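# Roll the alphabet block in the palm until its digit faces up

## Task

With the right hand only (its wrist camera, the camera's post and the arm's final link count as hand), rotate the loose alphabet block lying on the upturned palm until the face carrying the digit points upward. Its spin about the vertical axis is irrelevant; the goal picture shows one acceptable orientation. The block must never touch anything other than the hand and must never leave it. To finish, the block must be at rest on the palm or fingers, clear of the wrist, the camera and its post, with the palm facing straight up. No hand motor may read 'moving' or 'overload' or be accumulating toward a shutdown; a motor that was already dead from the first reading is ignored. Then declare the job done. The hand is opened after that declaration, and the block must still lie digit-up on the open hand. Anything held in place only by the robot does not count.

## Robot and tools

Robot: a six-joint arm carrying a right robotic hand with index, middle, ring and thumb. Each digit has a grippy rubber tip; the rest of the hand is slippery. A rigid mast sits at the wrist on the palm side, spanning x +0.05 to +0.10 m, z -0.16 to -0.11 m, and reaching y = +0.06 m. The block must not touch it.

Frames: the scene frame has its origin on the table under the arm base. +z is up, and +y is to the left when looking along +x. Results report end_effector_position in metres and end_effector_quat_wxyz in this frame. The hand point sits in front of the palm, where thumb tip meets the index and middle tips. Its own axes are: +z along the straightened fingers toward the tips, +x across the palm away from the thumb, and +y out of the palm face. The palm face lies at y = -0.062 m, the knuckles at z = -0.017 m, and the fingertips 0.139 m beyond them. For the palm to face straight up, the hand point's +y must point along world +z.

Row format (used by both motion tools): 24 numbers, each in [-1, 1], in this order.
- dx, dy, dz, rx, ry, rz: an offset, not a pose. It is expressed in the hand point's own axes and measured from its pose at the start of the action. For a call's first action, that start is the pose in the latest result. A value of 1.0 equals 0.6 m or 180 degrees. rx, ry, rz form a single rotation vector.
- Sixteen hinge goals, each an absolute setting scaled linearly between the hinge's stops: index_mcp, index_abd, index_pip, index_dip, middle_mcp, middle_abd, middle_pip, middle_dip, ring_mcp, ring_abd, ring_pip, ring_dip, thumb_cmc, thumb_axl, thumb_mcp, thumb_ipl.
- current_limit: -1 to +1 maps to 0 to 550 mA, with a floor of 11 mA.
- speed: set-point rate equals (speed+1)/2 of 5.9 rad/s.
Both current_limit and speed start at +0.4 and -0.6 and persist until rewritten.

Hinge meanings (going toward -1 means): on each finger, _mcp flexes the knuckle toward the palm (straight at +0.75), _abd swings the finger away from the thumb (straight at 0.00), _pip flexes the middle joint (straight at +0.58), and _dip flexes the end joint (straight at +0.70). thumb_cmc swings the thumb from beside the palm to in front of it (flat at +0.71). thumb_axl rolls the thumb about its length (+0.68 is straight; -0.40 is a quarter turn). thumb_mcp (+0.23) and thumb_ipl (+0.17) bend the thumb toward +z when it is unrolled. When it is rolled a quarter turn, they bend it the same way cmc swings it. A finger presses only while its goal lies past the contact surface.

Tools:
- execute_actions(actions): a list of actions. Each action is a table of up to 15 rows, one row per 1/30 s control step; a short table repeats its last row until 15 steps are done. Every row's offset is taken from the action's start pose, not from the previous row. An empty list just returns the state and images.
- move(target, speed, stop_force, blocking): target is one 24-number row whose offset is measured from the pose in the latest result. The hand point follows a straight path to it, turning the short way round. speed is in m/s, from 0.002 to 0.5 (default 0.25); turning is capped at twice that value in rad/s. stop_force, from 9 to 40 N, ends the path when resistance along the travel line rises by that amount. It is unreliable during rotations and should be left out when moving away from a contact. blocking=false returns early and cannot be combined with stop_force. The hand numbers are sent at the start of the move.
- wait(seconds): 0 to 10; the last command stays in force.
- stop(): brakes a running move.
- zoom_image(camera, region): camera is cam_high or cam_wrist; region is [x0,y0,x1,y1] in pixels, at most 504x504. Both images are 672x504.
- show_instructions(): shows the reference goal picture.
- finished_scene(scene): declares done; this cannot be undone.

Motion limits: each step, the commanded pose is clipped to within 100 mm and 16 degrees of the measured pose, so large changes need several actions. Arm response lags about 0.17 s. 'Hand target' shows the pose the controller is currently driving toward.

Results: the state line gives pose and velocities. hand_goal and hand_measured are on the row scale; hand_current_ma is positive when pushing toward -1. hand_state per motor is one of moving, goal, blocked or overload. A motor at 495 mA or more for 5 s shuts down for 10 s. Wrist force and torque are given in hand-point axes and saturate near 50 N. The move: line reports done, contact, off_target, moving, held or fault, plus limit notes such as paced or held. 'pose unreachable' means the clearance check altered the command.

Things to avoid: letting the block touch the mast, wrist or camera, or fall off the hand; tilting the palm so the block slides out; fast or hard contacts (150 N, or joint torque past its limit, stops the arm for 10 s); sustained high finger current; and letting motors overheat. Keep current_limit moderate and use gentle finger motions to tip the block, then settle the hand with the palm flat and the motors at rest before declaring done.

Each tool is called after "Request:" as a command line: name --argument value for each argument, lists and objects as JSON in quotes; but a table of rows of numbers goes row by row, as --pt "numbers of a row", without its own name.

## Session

Request:
execute_actions --actions '[]'

Scene clock: 0.00 s.
end_effector_position=(+0.6149, +0.0732, +0.4571) hand_goal=(+0.046, +0.000, -0.008, +0.280, +0.046, +0.000, -0.008, +0.280, +0.046, +0.000, -0.008, +0.280, -0.104, +0.266, +0.032, -0.018) hand_measured=(+0.060, +0.000, -0.006, +0.282, +0.062, +0.000, -0.006, +0.282, +0.060, +0.000, -0.006, +0.282, -0.092, +0.270, +0.034, -0.016) hand_current_ma=(+80, +0, +13, +12, +85, +0, +13, +12, +80, +0, +13, +12, +64, +25, +11, +11) hand_state=(goal, goal, goal, goal, goal, goal, goal, goal, goal, overload, goal, goal, goal, goal, goal, goal) hand_current_limit=0.40 hand_speed=-0.60 end_effector_quat_wxyz=(+0.497, +0.460, +0.528, +0.512) end_effector_velocity=(-0.000, -0.001, +0.001) end_effector_angular_velocity=(+0.001, -0.001, -0.003)
Joint positions: [-0.146 -1.151  2.195 -4.213 -1.331 -0.054]
Joint velocities: [-0.002 -0.001  0.    -0.    -0.001  0.001]
Joint torques (N m, as the arm reports them, + toward a larger angle): no reading
Motor temperatures (°C, as the motors report them): [32 30 31 40 38 38]
Wrist force (N, on the end effector, along its own x y z axes, offset not removed): no reading
Wrist torque (N m, same axes, about the end effector's origin, offset not removed): no reading
Hand target: +0.615, +0.073, +0.457; +0.497, +0.460, +0.528, +0.512
camera_calibration (this result's frames):
cam_wrist: T_world_to_cam=[[0.069409, -0.746801, 0.661416, -0.253196], [-0.667748, -0.527358, -0.525363, 0.645985], [0.741144, -0.405195, -0.535278, -0.058812], [0, 0, 0, 1]] pos_world=[0.492518, 0.127748, 0.475363]

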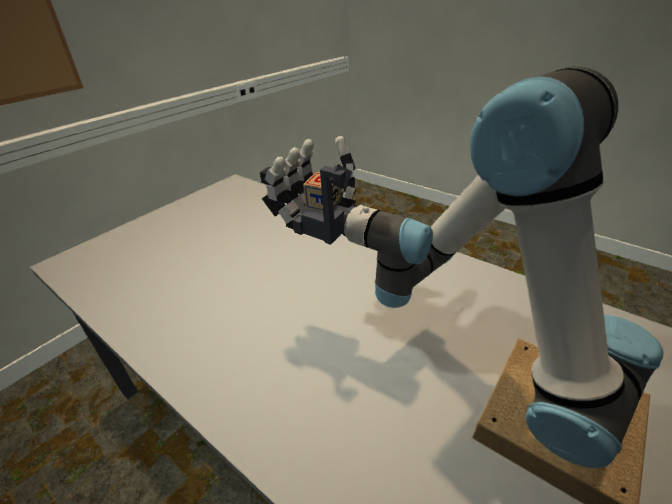

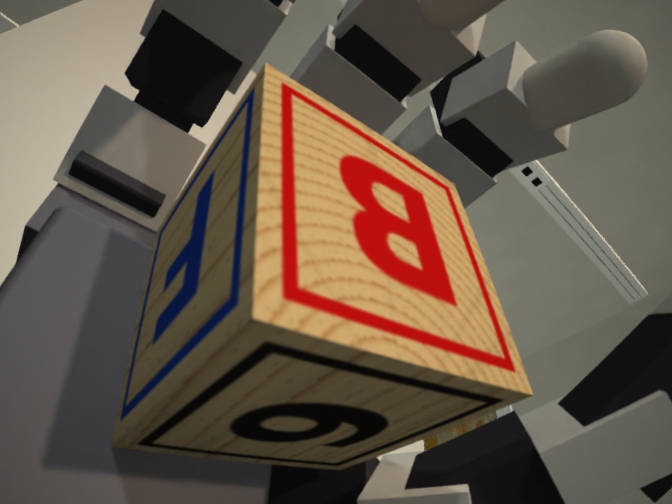

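Request:
show_instructions

Request:
zoom_image --camera "cam_high" --region '[250,125,380,245]'

Reference images for this scene: goal picture from the wrist camera place.

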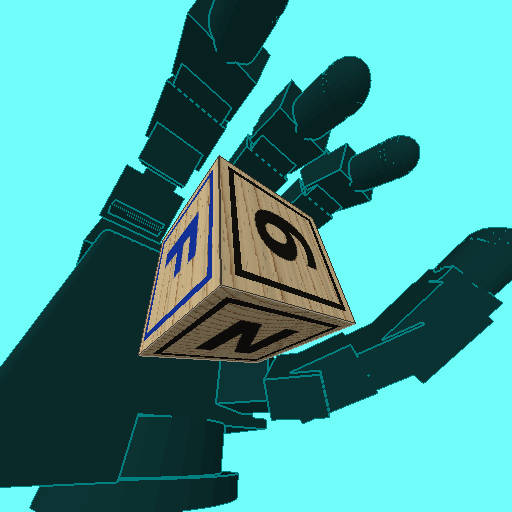

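Region (250, 125, 380, 245) of cam_high's 672x504 image, scaled by 3.877, with more detail than that image has; it fills the top 465 rows of this view, and the rest is white.

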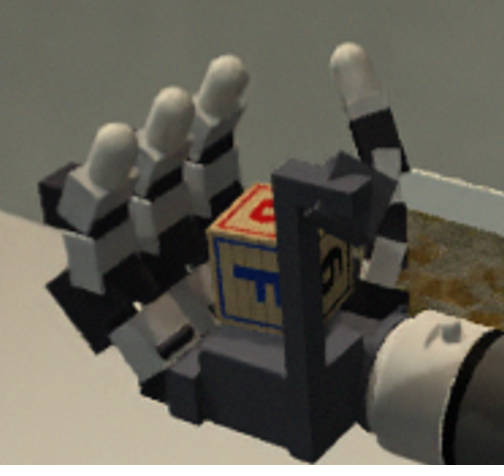

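Request:
execute_actions --actions '[[[0,0,0,0.06,0,0.02,-0.3,0,0.3,0.3,-0.3,0,0.3,0.3,-0.3,0,0.3,0.3,-0.104,0.266,0.032,-0.018,0.4,-0.4]],[[0,0,0,0.07,0,0,-0.4,0,0.3,0.3,-0.4,0,0.3,0.3,-0.4,0,0.3,0.3,-0.104,0.266,0.032,-0.018,0.4,-0.4]],[[0,0,0,0.07,0,0,-0.4,0,0.3,0.3,-0.4,0,0.3,0.3,-0.4,0,0.3,0.3,-0.104,0.266,0.032,-0.018,0.4,-0.4]],[[0,0,0,0,0,0,-0.4,0,0.3,0.3,-0.4,0,0.3,0.3,-0.4,0,0.3,0.3,-0.104,0.266,0.032,-0.018,0.4,-0.4]]]'

Scene clock: 21.83 s.
end_effector_position=(+0.6135, +0.0734, +0.4578) hand_goal=(-0.400, +0.000, +0.300, +0.300, -0.400, +0.000, +0.300, +0.300, -0.400, +0.000, +0.300, +0.300, -0.104, +0.266, +0.032, -0.018) hand_measured=(-0.396, +0.000, +0.298, +0.298, -0.392, +0.000, +0.300, +0.298, -0.394, +0.000, +0.298, +0.298, -0.096, +0.270, +0.032, -0.016) hand_current_ma=(+29, +0, -8, -15, +45, +0, -4, -15, +30, +0, -8, -15, +42, +20, -5, +7) hand_state=(goal, goal, goal, goal, goal, goal, goal, goal, goal, overload, goal, goal, goal, goal, goal, goal) hand_current_limit=0.40 hand_speed=-0.40 end_effector_quat_wxyz=(+0.318, +0.600, +0.646, +0.348) end_effector_velocity=(-0.000, +0.000, +0.001) end_effector_angular_velocity=(+0.001, -0.001, -0.000)
Joint positions: [-0.136 -1.646  2.21  -3.111 -1.384 -0.125]
Joint velocities: [-0.    -0.001  0.    -0.     0.001  0.001]
Joint torques (N m, as the arm reports them, + toward a larger angle): [  6.65 -10.76 -13.2   -4.9    1.6    2.07]
Motor temperatures (°C, as the motors report them): [32 30 31 40 38 38]
Wrist force (N, on the end effector, along its own x y z axes, offset not removed): [0.7 2.3 0.9]
Wrist torque (N m, same axes, about the end effector's origin, offset not removed): [0.28 -0.26 -0.07]
Hand target: +0.613, +0.073, +0.458; +0.318, +0.600, +0.646, +0.348
Off the commanded pose: 0.000 m, 0 deg.
Step readings (end_effector_position; steps 1 to 15: 1st action; 16 to 30: 2nd action; 31 to 45: 3rd action; 46 to 60: 4th action):
0: (+0.6149, +0.0732, +0.4571)
1: (+0.6148, +0.0732, +0.4571)
2: (+0.6131, +0.0735, +0.4568)
4: (+0.6090, +0.0741, +0.4591)
8: (+0.6120, +0.0736, +0.4571)
15: (+0.6146, +0.0732, +0.4571)
16: (+0.6146, +0.0732, +0.4571)
17: (+0.6129, +0.0734, +0.4574)
19: (+0.6076, +0.0743, +0.4648)
23: (+0.6103, +0.0739, +0.4595)
30: (+0.6141, +0.0733, +0.4573)
31: (+0.6142, +0.0732, +0.4576)
32: (+0.6135, +0.0732, +0.4620)
34: (+0.6090, +0.0738, +0.4745)
38: (+0.6101, +0.0738, +0.4631)
45: (+0.6135, +0.0733, +0.4577)
46: (+0.6136, +0.0733, +0.4576)
47: (+0.6136, +0.0733, +0.4576)
49: (+0.6136, +0.0733, +0.4579)
53: (+0.6135, +0.0733, +0.4579)
60: end_effector_position above
camera_calibration (this result's frames):
cam_wrist: T_world_to_cam=[[0.421027, -0.757512, 0.498911, -0.393897], [-0.85911, -0.509481, -0.0485642, 0.543254], [0.290974, -0.408172, -0.865292, 0.370138], [0, 0, 0, 1]] pos_world=[0.524857, 0.129476, 0.543179]

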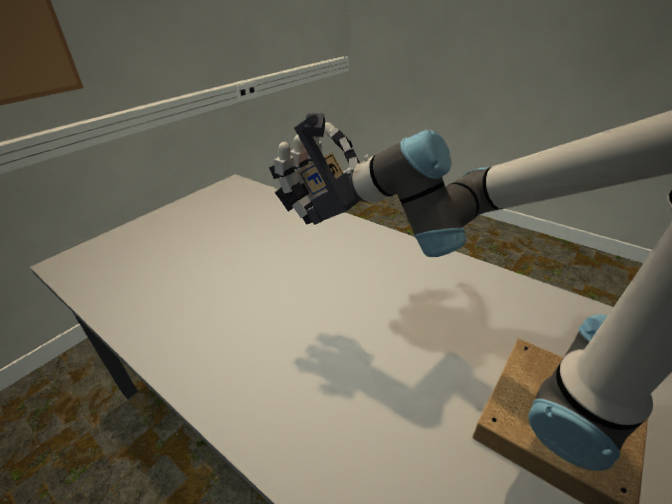

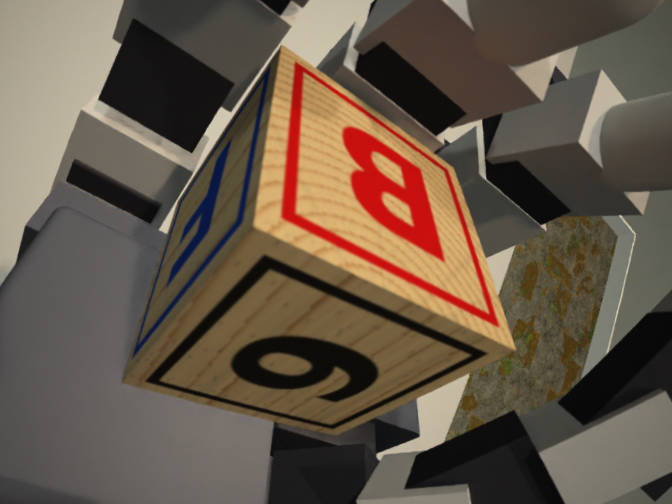

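Request:
execute_actions --actions '[[[0,0,0,0.07,0,0,-0.4,0,0.3,0.3,-0.4,0,0.3,0.3,-0.4,0,0.3,0.3,-0.104,0.266,0.032,-0.018,0.4,-0.4]],[[0,0,0,0.07,0,0,-0.4,0,0.3,0.3,-0.4,0,0.3,0.3,-0.4,0,0.3,0.3,-0.104,0.266,0.032,-0.018,0.4,-0.4]],[[0,0,0,0,0,0,-0.4,0,0.3,0.3,-0.4,0,0.3,0.3,-0.4,0,0.3,0.3,-0.104,0.266,0.032,-0.018,0.4,-0.4]]]'

Request:
zoom_image --camera "cam_high" --region '[250,90,400,240]'

Scene clock: 30.00 s.
end_effector_position=(+0.6125, +0.0735, +0.4591) hand_goal=(-0.400, +0.000, +0.300, +0.300, -0.400, +0.000, +0.300, +0.300, -0.400, +0.000, +0.300, +0.300, -0.104, +0.266, +0.032, -0.018) hand_measured=(-0.390, +0.000, +0.300, +0.298, -0.384, +0.000, +0.300, +0.298, -0.390, +0.000, +0.300, +0.298, -0.098, +0.268, +0.030, -0.018) hand_current_ma=(+55, +0, +0, -13, +83, +0, +4, -13, +57, +0, +0, -13, +29, +18, -21, +2) hand_state=(goal, goal, goal, goal, goal, goal, goal, goal, goal, overload, goal, goal, goal, goal, goal, goal) hand_current_limit=0.40 hand_speed=-0.40 end_effector_quat_wxyz=(+0.185, +0.654, +0.705, +0.203) end_effector_velocity=(+0.000, -0.000, -0.001) end_effector_angular_velocity=(-0.001, +0.001, -0.001)
Joint positions: [-0.11  -1.731  1.938 -2.332 -1.467 -0.17 ]
Joint velocities: [ 0.     0.001  0.     0.    -0.001  0.   ]
Joint torques (N m, as the arm reports them, + toward a larger angle): [ -0.25 -23.91 -16.86  -5.15   1.46  -0.5 ]
Motor temperatures (°C, as the motors report them): [32 30 31 40 38 38]
Wrist force (N, on the end effector, along its own x y z axes, offset not removed): [-0.8 1.8 -0.5]
Wrist torque (N m, same axes, about the end effector's origin, offset not removed): [0.54 -0.07 -0.24]
Hand target: +0.613, +0.073, +0.459; +0.185, +0.654, +0.705, +0.203
Off the commanded pose: 0.000 m, 0 deg.
Step readings (end_effector_position; steps 1 to 15: 1st action; 16 to 30: 2nd action; 31 to 45: 3rd action):
0: (+0.6135, +0.0733, +0.4577)
1: (+0.6134, +0.0734, +0.4581)
2: (+0.6130, +0.0734, +0.4653)
4: (+0.6107, +0.0736, +0.4823)
8: (+0.6102, +0.0737, +0.4658)
15: (+0.6129, +0.0734, +0.4586)
16: (+0.6130, +0.0735, +0.4588)
17: (+0.6129, +0.0737, +0.4645)
19: (+0.6138, +0.0734, +0.4780)
23: (+0.6111, +0.0737, +0.4649)
30: (+0.6125, +0.0735, +0.4591)
31: (+0.6126, +0.0735, +0.4589)
32: (+0.6126, +0.0735, +0.4589)
34: (+0.6126, +0.0735, +0.4590)
38: (+0.6126, +0.0735, +0.4591)
45: end_effector_position above
camera_calibration (this result's frames):
cam_wrist: T_world_to_cam=[[0.596272, -0.741924, 0.306607, -0.414235], [-0.798127, -0.506803, 0.325799, 0.333165], [-0.0863287, -0.438976, -0.894342, 0.618321], [0, 0, 0, 1]] pos_world=[0.566284, 0.132946, 0.571453]

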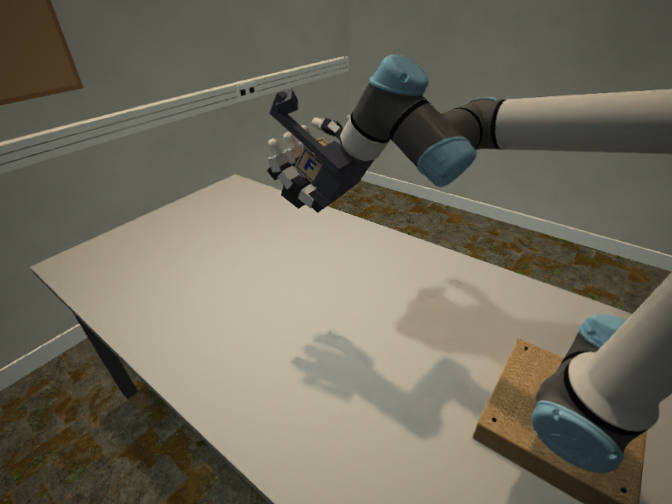

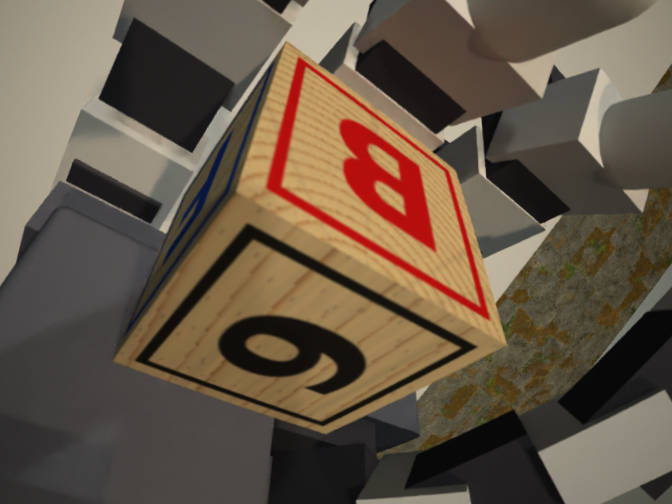

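Region (250, 90, 400, 240) of cam_high's 672x504 image, scaled by 3.360, with more detail than that image has.

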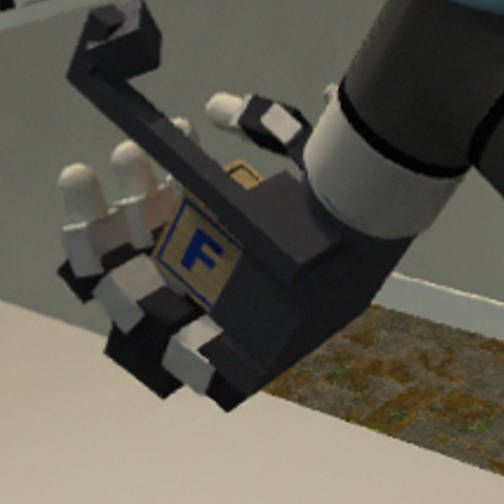

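Request:
execute_actions --actions '[[[0,0,0,0.02,0,0,-0.25,0,0.25,0.3,-0.25,0,0.25,0.3,-0.25,0,0.25,0.3,-0.104,0.266,0.032,-0.018,0.4,-0.7]],[[0,0,0,0,0,0,-0.12,0,0.2,0.3,-0.12,0,0.2,0.3,-0.12,0,0.2,0.3,-0.104,0.266,0.032,-0.018,0.4,-0.7]],[[0,0,0,0,0,0,-0.12,0,0.2,0.3,-0.12,0,0.2,0.3,-0.12,0,0.2,0.3,-0.104,0.266,0.032,-0.018,0.4,-0.7]]]'

Request:
zoom_image --camera "cam_high" --region '[250,90,400,240]'

Scene clock: 37.33 s.
end_effector_position=(+0.6125, +0.0735, +0.4591) hand_goal=(-0.120, +0.000, +0.200, +0.300, -0.120, +0.000, +0.200, +0.300, -0.120, +0.000, +0.200, +0.300, -0.104, +0.266, +0.032, -0.018) hand_measured=(-0.112, +0.000, +0.208, +0.298, -0.106, +0.000, +0.210, +0.298, -0.112, +0.000, +0.208, +0.298, -0.098, +0.268, +0.030, -0.018) hand_current_ma=(+50, +0, +45, -12, +72, +0, +48, -12, +50, +0, +43, -12, +29, +18, -21, +2) hand_state=(goal, goal, goal, goal, goal, goal, goal, goal, goal, overload, goal, goal, goal, goal, goal, goal) hand_current_limit=0.40 hand_speed=-0.70 end_effector_quat_wxyz=(+0.164, +0.659, +0.711, +0.181) end_effector_velocity=(-0.000, +0.000, -0.000) end_effector_angular_velocity=(-0.000, +0.002, +0.001)
Joint positions: [-0.106 -1.722  1.886 -2.228 -1.48  -0.172]
Joint velocities: [-0.    -0.001  0.     0.002  0.    -0.001]
Joint torques (N m, as the arm reports them, + toward a larger angle): [  7.61 -15.48 -20.52  -5.07  -0.2   -2.37]
Motor temperatures (°C, as the motors report them): [32 30 31 40 38 38]
Wrist force (N, on the end effector, along its own x y z axes, offset not removed): [0.5 1.1 1.9]
Wrist torque (N m, same axes, about the end effector's origin, offset not removed): [0.17 -0.30 -0.03]
Hand target: +0.613, +0.074, +0.459; +0.164, +0.659, +0.711, +0.181
Off the commanded pose: 0.000 m, 0 deg.
Step readings (end_effector_position; steps 1 to 15: 1st action; 16 to 30: 2nd action; 31 to 45: 3rd action):
0: (+0.6125, +0.0735, +0.4591)
1: (+0.6125, +0.0735, +0.4592)
2: (+0.6130, +0.0733, +0.4604)
4: (+0.6128, +0.0733, +0.4605)
8: (+0.6124, +0.0735, +0.4595)
15: (+0.6125, +0.0735, +0.4591)
16: (+0.6125, +0.0735, +0.4591)
17: (+0.6125, +0.0735, +0.4591)
19: (+0.6125, +0.0735, +0.4591)
23: (+0.6125, +0.0735, +0.4592)
30: (+0.6125, +0.0735, +0.4591)
31: (+0.6125, +0.0735, +0.4591)
32: (+0.6125, +0.0735, +0.4591)
34: (+0.6125, +0.0735, +0.4591)
38: (+0.6125, +0.0735, +0.4591)
45: end_effector_position above
camera_calibration (this result's frames):
cam_wrist: T_world_to_cam=[[0.61446, -0.740294, 0.27277, -0.409979], [-0.776197, -0.50534, 0.377027, 0.296096], [-0.141269, -0.443392, -0.885125, 0.648097], [0, 0, 0, 1]] pos_world=[0.573301, 0.133484, 0.573841]

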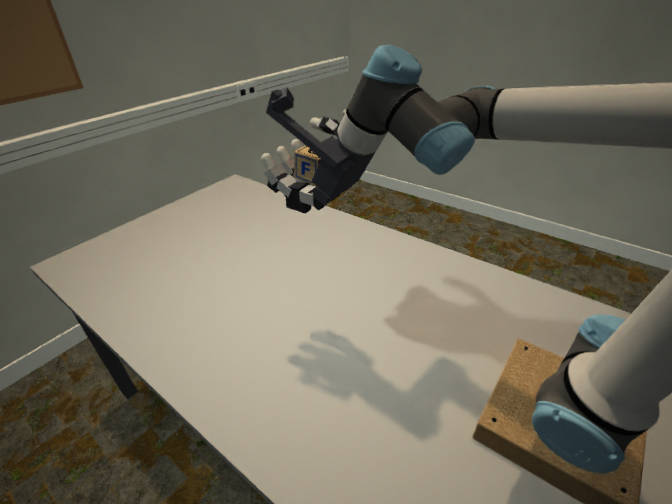

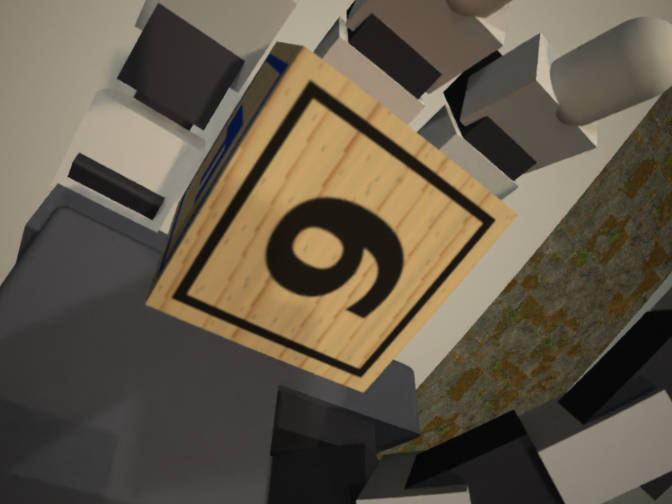

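Region (250, 90, 400, 240) of cam_high's 672x504 image, scaled by 3.360, with more detail than that image has.

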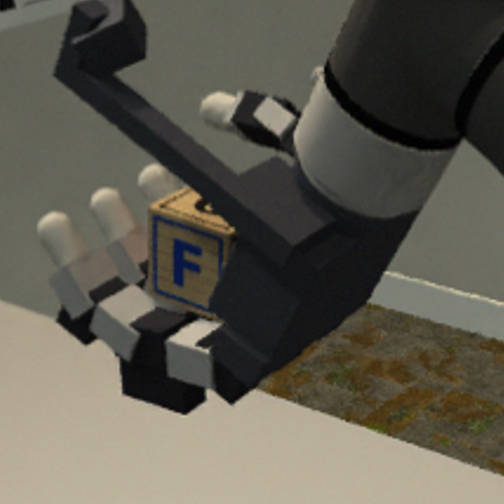

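Request:
execute_actions --actions '[[[0,0,0,-0.06,0,0,0.03,0,0.25,0.35,0.03,0,0.25,0.35,0.03,0,0.25,0.35,-0.104,0.266,0.032,-0.018,0.4,-0.3]],[[0,0,0,-0.06,0,0,0.19,0,0.3,0.35,0.19,0,0.3,0.35,0.19,0,0.3,0.35,-0.104,0.266,0.032,-0.018,0.4,-0.3]],[[0,0,0,-0.06,0,0,0.35,0,0.3,0.35,0.35,0,0.3,0.35,0.35,0,0.3,0.35,-0.104,0.266,0.032,-0.018,0.4,-0.3]],[[0,0,0,0,0,0,0.35,0,0.3,0.35,0.35,0,0.3,0.35,0.35,0,0.3,0.35,-0.104,0.266,0.032,-0.018,0.4,-0.3]]]'

Request:
zoom_image --camera "cam_high" --region '[240,100,390,250]'

Scene clock: 47.67 s.
end_effector_position=(+0.6115, +0.0736, +0.4584) hand_goal=(+0.350, +0.000, +0.300, +0.350, +0.350, +0.000, +0.300, +0.350, +0.350, +0.000, +0.300, +0.350, -0.104, +0.266, +0.032, -0.018) hand_measured=(+0.358, +0.000, +0.302, +0.348, +0.366, +0.000, +0.304, +0.348, +0.360, +0.000, +0.302, +0.348, -0.100, +0.268, +0.030, -0.018) hand_current_ma=(+52, +0, +14, -9, +86, +0, +18, -9, +53, +0, +14, -9, +23, +16, -20, +2) hand_state=(goal, goal, goal, goal, goal, goal, goal, goal, goal, overload, goal, goal, goal, goal, goal, goal) hand_current_limit=0.40 hand_speed=-0.30 end_effector_quat_wxyz=(+0.337, +0.590, +0.635, +0.368) end_effector_velocity=(+0.000, +0.001, -0.000) end_effector_angular_velocity=(-0.001, +0.000, +0.001)
Joint positions: [-0.138 -1.616  2.238 -3.232 -1.374 -0.115]
Joint velocities: [ 0.002  0.001 -0.001 -0.    -0.001 -0.001]
Joint torques (N m, as the arm reports them, + toward a larger angle): [ -6.3  -25.66 -31.82  -2.01  -1.14  -2.46]
Motor temperatures (°C, as the motors report them): [32 30 31 40 38 38]
Wrist force (N, on the end effector, along its own x y z axes, offset not removed): [-0.9 0.8 0.6]
Wrist torque (N m, same axes, about the end effector's origin, offset not removed): [0.23 0.02 -0.14]
Hand target: +0.612, +0.073, +0.458; +0.337, +0.590, +0.635, +0.368
Off the commanded pose: 0.000 m, 0 deg.
Step readings (end_effector_position; steps 1 to 15: 1st action; 16 to 30: 2nd action; 31 to 45: 3rd action; 46 to 60: 4th action):
0: (+0.6125, +0.0735, +0.4591)
1: (+0.6124, +0.0735, +0.4593)
2: (+0.6110, +0.0736, +0.4589)
4: (+0.6077, +0.0742, +0.4521)
8: (+0.6097, +0.0739, +0.4573)
15: (+0.6122, +0.0735, +0.4591)
16: (+0.6123, +0.0735, +0.4589)
17: (+0.6118, +0.0734, +0.4552)
19: (+0.6091, +0.0739, +0.4463)
23: (+0.6097, +0.0739, +0.4556)
30: (+0.6118, +0.0735, +0.4588)
31: (+0.6120, +0.0735, +0.4585)
32: (+0.6123, +0.0734, +0.4519)
34: (+0.6110, +0.0737, +0.4410)
38: (+0.6099, +0.0738, +0.4538)
45: (+0.6116, +0.0735, +0.4584)
46: (+0.6116, +0.0735, +0.4586)
47: (+0.6116, +0.0735, +0.4586)
49: (+0.6116, +0.0735, +0.4584)
53: (+0.6116, +0.0735, +0.4583)
60: end_effector_position above
camera_calibration (this result's frames):
cam_wrist: T_world_to_cam=[[0.389298, -0.759629, 0.520971, -0.383776], [-0.854021, -0.509567, -0.10483, 0.56441], [0.345102, -0.40411, -0.847112, 0.329554], [0, 0, 0, 1]] pos_world=[0.517692, 0.129253, 0.538273]

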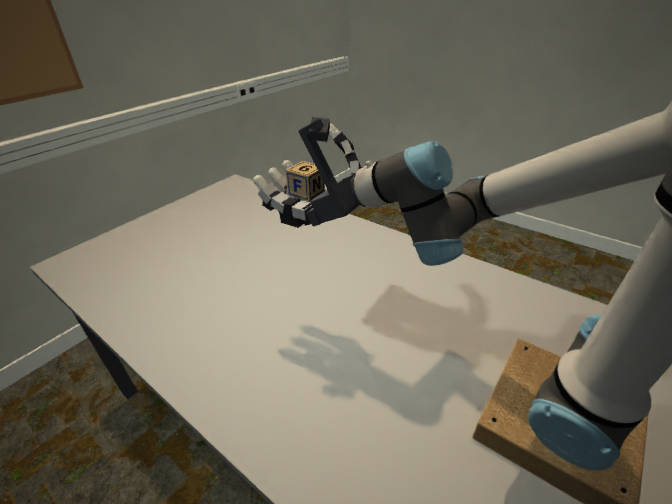

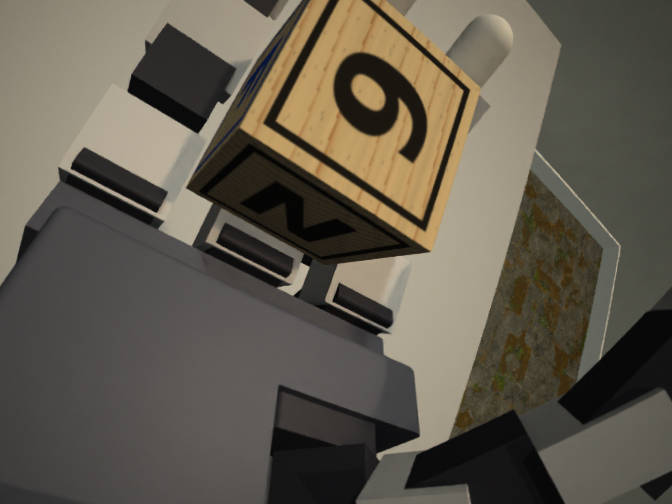

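Region (240, 100, 390, 250) of cam_high's 672x504 image, scaled by 3.360, with more detail than that image has.

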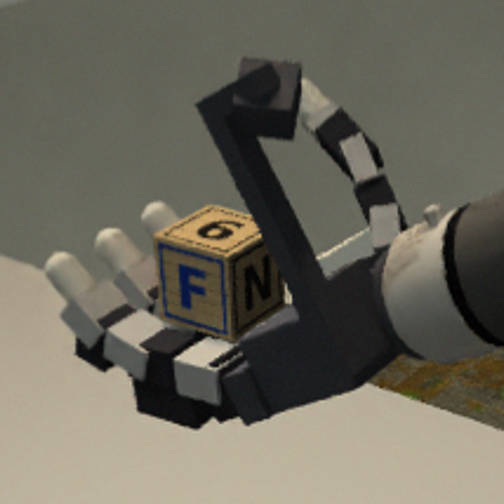

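Request:
execute_actions --actions '[[[0,0,0,-0.056,-0.008,-0.01,0.38,0,0.35,0.4,0.38,0,0.35,0.4,0.38,0,0.35,0.4,-0.104,0.266,0.032,-0.018,0.4,-0.5]],[[0,0,0,-0.056,-0.008,0,0.42,0,0.4,0.45,0.42,0,0.4,0.45,0.42,0,0.4,0.45,-0.104,0.266,0.032,-0.018,0.4,-0.5]],[[0,0,0,-0.055,-0.008,0.005,0.45,0,0.4,0.45,0.45,0,0.4,0.45,0.45,0,0.4,0.45,-0.104,0.266,0.032,-0.018,0.4,-0.5]],[[0,0,0,0,0,0,0.45,0,0.4,0.45,0.45,0,0.4,0.45,0.45,0,0.4,0.45,-0.104,0.266,0.032,-0.018,0.4,-0.5]]]'

Request:
zoom_image --camera "cam_high" --region '[240,110,390,260]'

Scene clock: 61.03 s.
end_effector_position=(+0.6110, +0.0737, +0.4571) hand_goal=(+0.450, +0.000, +0.400, +0.450, +0.450, +0.000, +0.400, +0.450, +0.450, +0.000, +0.400, +0.450, -0.104, +0.266, +0.032, -0.018) hand_measured=(+0.460, +0.000, +0.402, +0.448, +0.466, +0.000, +0.402, +0.448, +0.462, +0.000, +0.402, +0.448, -0.100, +0.268, +0.030, -0.018) hand_current_ma=(+65, +0, +8, -11, +83, +0, +8, -11, +65, +0, +8, -11, +25, +15, -16, +2) hand_state=(goal, goal, goal, goal, goal, goal, goal, goal, goal, overload, goal, goal, goal, goal, goal, goal) hand_current_limit=0.40 hand_speed=-0.50 end_effector_quat_wxyz=(+0.498, +0.492, +0.514, +0.495) end_effector_velocity=(+0.000, -0.000, +0.000) end_effector_angular_velocity=(+0.001, +0.001, +0.001)
Joint positions: [-0.101 -1.18   2.209 -4.164 -1.439 -0.031]
Joint velocities: [-0.    -0.001  0.     0.002  0.001  0.001]
Joint torques (N m, as the arm reports them, + toward a larger angle): [ -8.34 -36.59  -4.17  -0.91   1.36  -2.58]
Motor temperatures (°C, as the motors report them): [32 30 31 40 38 38]
Wrist force (N, on the end effector, along its own x y z axes, offset not removed): [-0.6 3.3 -0.9]
Wrist torque (N m, same axes, about the end effector's origin, offset not removed): [0.53 -0.12 -0.12]
Hand target: +0.611, +0.074, +0.457; +0.498, +0.492, +0.514, +0.495
Off the commanded pose: 0.000 m, 0 deg.
Step readings (end_effector_position; steps 1 to 15: 1st action; 16 to 30: 2nd action; 31 to 45: 3rd action; 46 to 60: 4th action):
0: (+0.6116, +0.0735, +0.4584)
1: (+0.6116, +0.0735, +0.4581)
2: (+0.6119, +0.0734, +0.4518)
4: (+0.6129, +0.0732, +0.4407)
8: (+0.6104, +0.0737, +0.4532)
15: (+0.6113, +0.0736, +0.4578)
16: (+0.6114, +0.0736, +0.4577)
17: (+0.6122, +0.0736, +0.4541)
19: (+0.6144, +0.0732, +0.4456)
23: (+0.6108, +0.0737, +0.4537)
30: (+0.6111, +0.0736, +0.4574)
31: (+0.6112, +0.0736, +0.4575)
32: (+0.6127, +0.0736, +0.4568)
34: (+0.6150, +0.0732, +0.4509)
38: (+0.6111, +0.0736, +0.4548)
45: (+0.6110, +0.0736, +0.4571)
46: (+0.6110, +0.0736, +0.4571)
47: (+0.6110, +0.0736, +0.4572)
49: (+0.6110, +0.0736, +0.4572)
53: (+0.6110, +0.0736, +0.4571)
60: end_effector_position above
camera_calibration (this result's frames):
cam_wrist: T_world_to_cam=[[0.0438101, -0.768343, 0.638538, -0.224791], [-0.717344, -0.469048, -0.515181, 0.664948], [0.69534, -0.435481, -0.571715, -0.0088426], [0, 0, 0, 1]] pos_world=[0.492994, 0.135325, 0.48105]

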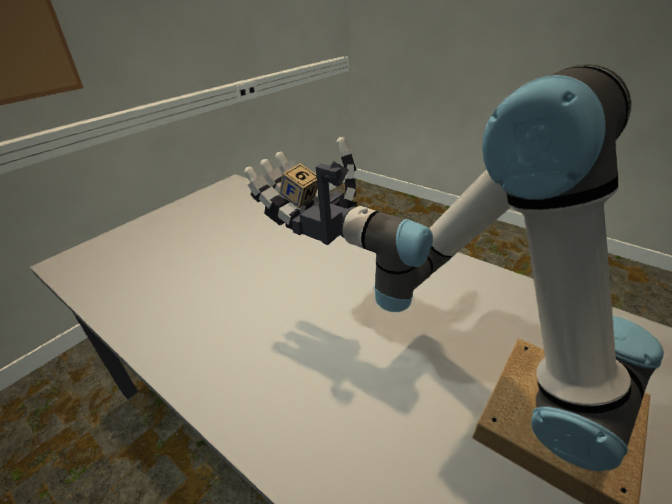

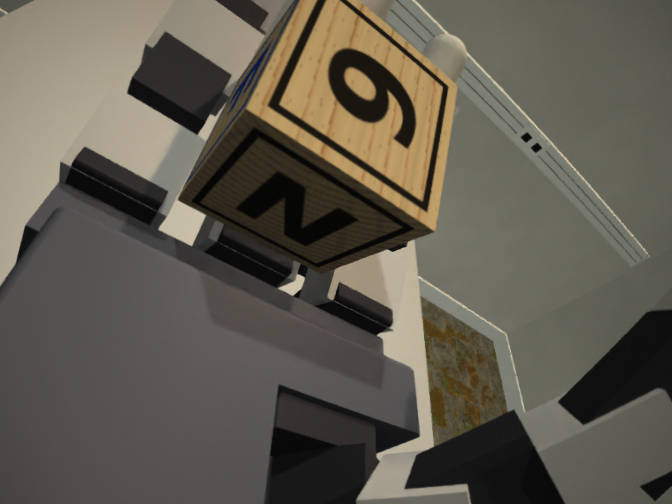

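Region (240, 110, 390, 260) of cam_high's 672x504 image, scaled by 3.360, with more detail than that image has.

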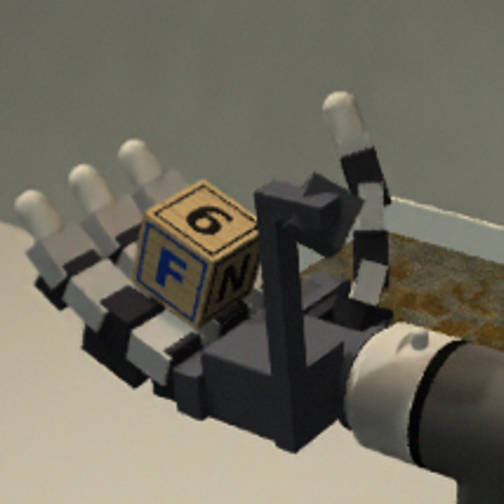

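Request:
execute_actions --actions '[[[0,0,0,0,0,0,0.6,0,0.5,0.6,0.6,0,0.5,0.6,0.6,0,0.5,0.6,-0.104,0.266,0.032,-0.018,0.4,-0.7]],[[0,0,0,0,0,0,0.74,0,0.58,0.7,0.74,0,0.58,0.7,0.74,0,0.58,0.7,-0.104,0.266,0.032,-0.018,0.4,-0.7]],[[0,0,0,0,0,0,0.74,0,0.58,0.7,0.74,0,0.58,0.7,0.74,0,0.58,0.7,-0.104,0.266,0.032,-0.018,0.4,-0.7]]]'

Request:
zoom_image --camera "cam_high" --region '[220,110,390,260]'

Scene clock: 68.53 s.
end_effector_position=(+0.6110, +0.0737, +0.4571) hand_goal=(+0.740, +0.000, +0.580, +0.700, +0.740, +0.000, +0.580, +0.700, +0.740, +0.000, +0.580, +0.700, -0.104, +0.266, +0.032, -0.018) hand_measured=(+0.748, +0.000, +0.580, +0.698, +0.754, +0.000, +0.580, +0.698, +0.750, +0.000, +0.580, +0.698, -0.100, +0.268, +0.030, -0.018) hand_current_ma=(+52, +0, +4, -11, +71, +0, +4, -11, +53, +0, +4, -11, +25, +15, -16, +2) hand_state=(goal, goal, goal, goal, goal, goal, goal, goal, goal, overload, goal, goal, goal, goal, goal, goal) hand_current_limit=0.40 hand_speed=-0.70 end_effector_quat_wxyz=(+0.498, +0.492, +0.514, +0.495) end_effector_velocity=(-0.000, +0.001, +0.000) end_effector_angular_velocity=(+0.000, -0.000, +0.002)
Joint positions: [-0.101 -1.18   2.209 -4.164 -1.439 -0.031]
Joint velocities: [ 0.001 -0.    -0.     0.     0.001  0.   ]
Joint torques (N m, as the arm reports them, + toward a larger angle): [  7.55 -32.69  -7.85  -1.56   1.06  -1.2 ]
Motor temperatures (°C, as the motors report them): [32 30 31 40 38 38]
Wrist force (N, on the end effector, along its own x y z axes, offset not removed): [-1.4 -0.2 2.3]
Wrist torque (N m, same axes, about the end effector's origin, offset not removed): [-0.14 0.01 -0.20]
Hand target: +0.611, +0.074, +0.457; +0.498, +0.492, +0.514, +0.495
Off the commanded pose: 0.000 m, 0 deg.
Step readings (end_effector_position; steps 1 to 15: 1st action; 16 to 30: 2nd action; 31 to 45: 3rd action):
0: (+0.6110, +0.0736, +0.4571)
1: (+0.6110, +0.0736, +0.4571)
2: (+0.6110, +0.0736, +0.4571)
4: (+0.6110, +0.0736, +0.4571)
8: (+0.6110, +0.0736, +0.4571)
15: (+0.6110, +0.0736, +0.4571)
16: (+0.6110, +0.0736, +0.4571)
17: (+0.6110, +0.0737, +0.4571)
19: (+0.6110, +0.0737, +0.4571)
23: (+0.6110, +0.0737, +0.4571)
30: (+0.6110, +0.0737, +0.4571)
31: (+0.6110, +0.0737, +0.4571)
32: (+0.6110, +0.0737, +0.4571)
34: (+0.6110, +0.0737, +0.4571)
38: (+0.6110, +0.0737, +0.4571)
45: end_effector_position above
camera_calibration (this result's frames):
cam_wrist: T_world_to_cam=[[0.043744, -0.768332, 0.638555, -0.224805], [-0.717385, -0.468998, -0.51517, 0.664943], [0.695303, -0.435554, -0.571705, -0.00883489], [0, 0, 0, 1]] pos_world=[0.492997, 0.135284, 0.481058]

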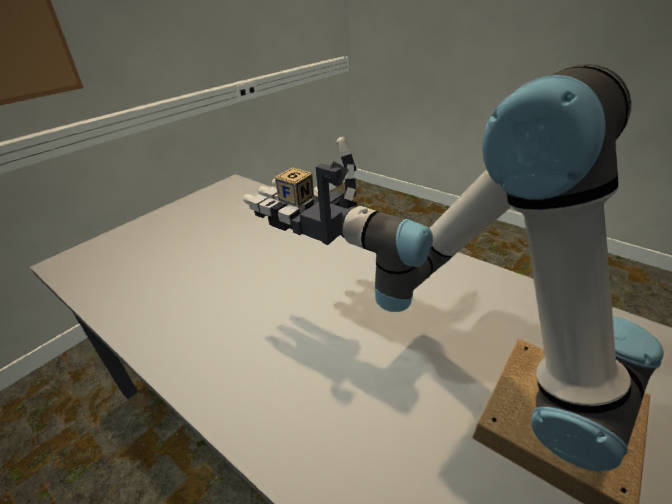

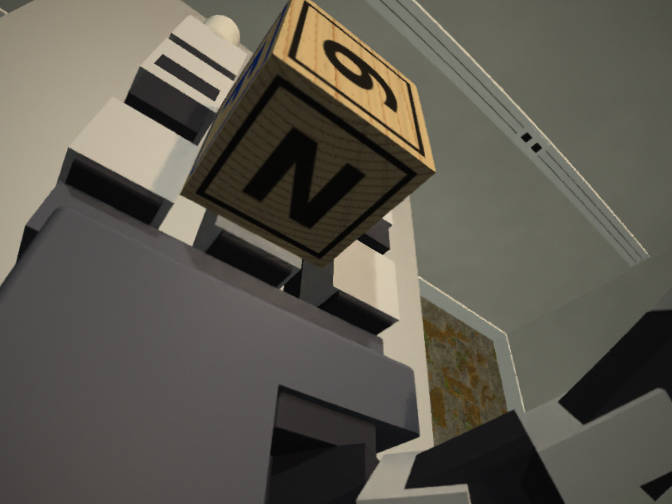

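Region (220, 110, 390, 260) of cam_high's 672x504 image, scaled by 2.965, with more detail than that image has; it fills the top 445 rows of this view, and the rest is white.

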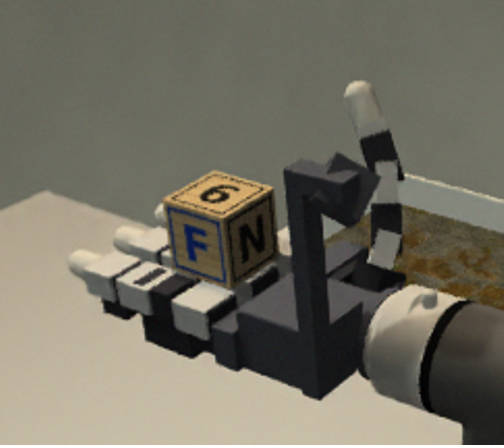

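Stable on the flat, open fingers.

Request:
finished_scene --scene 2

The scene is finished: the task was done.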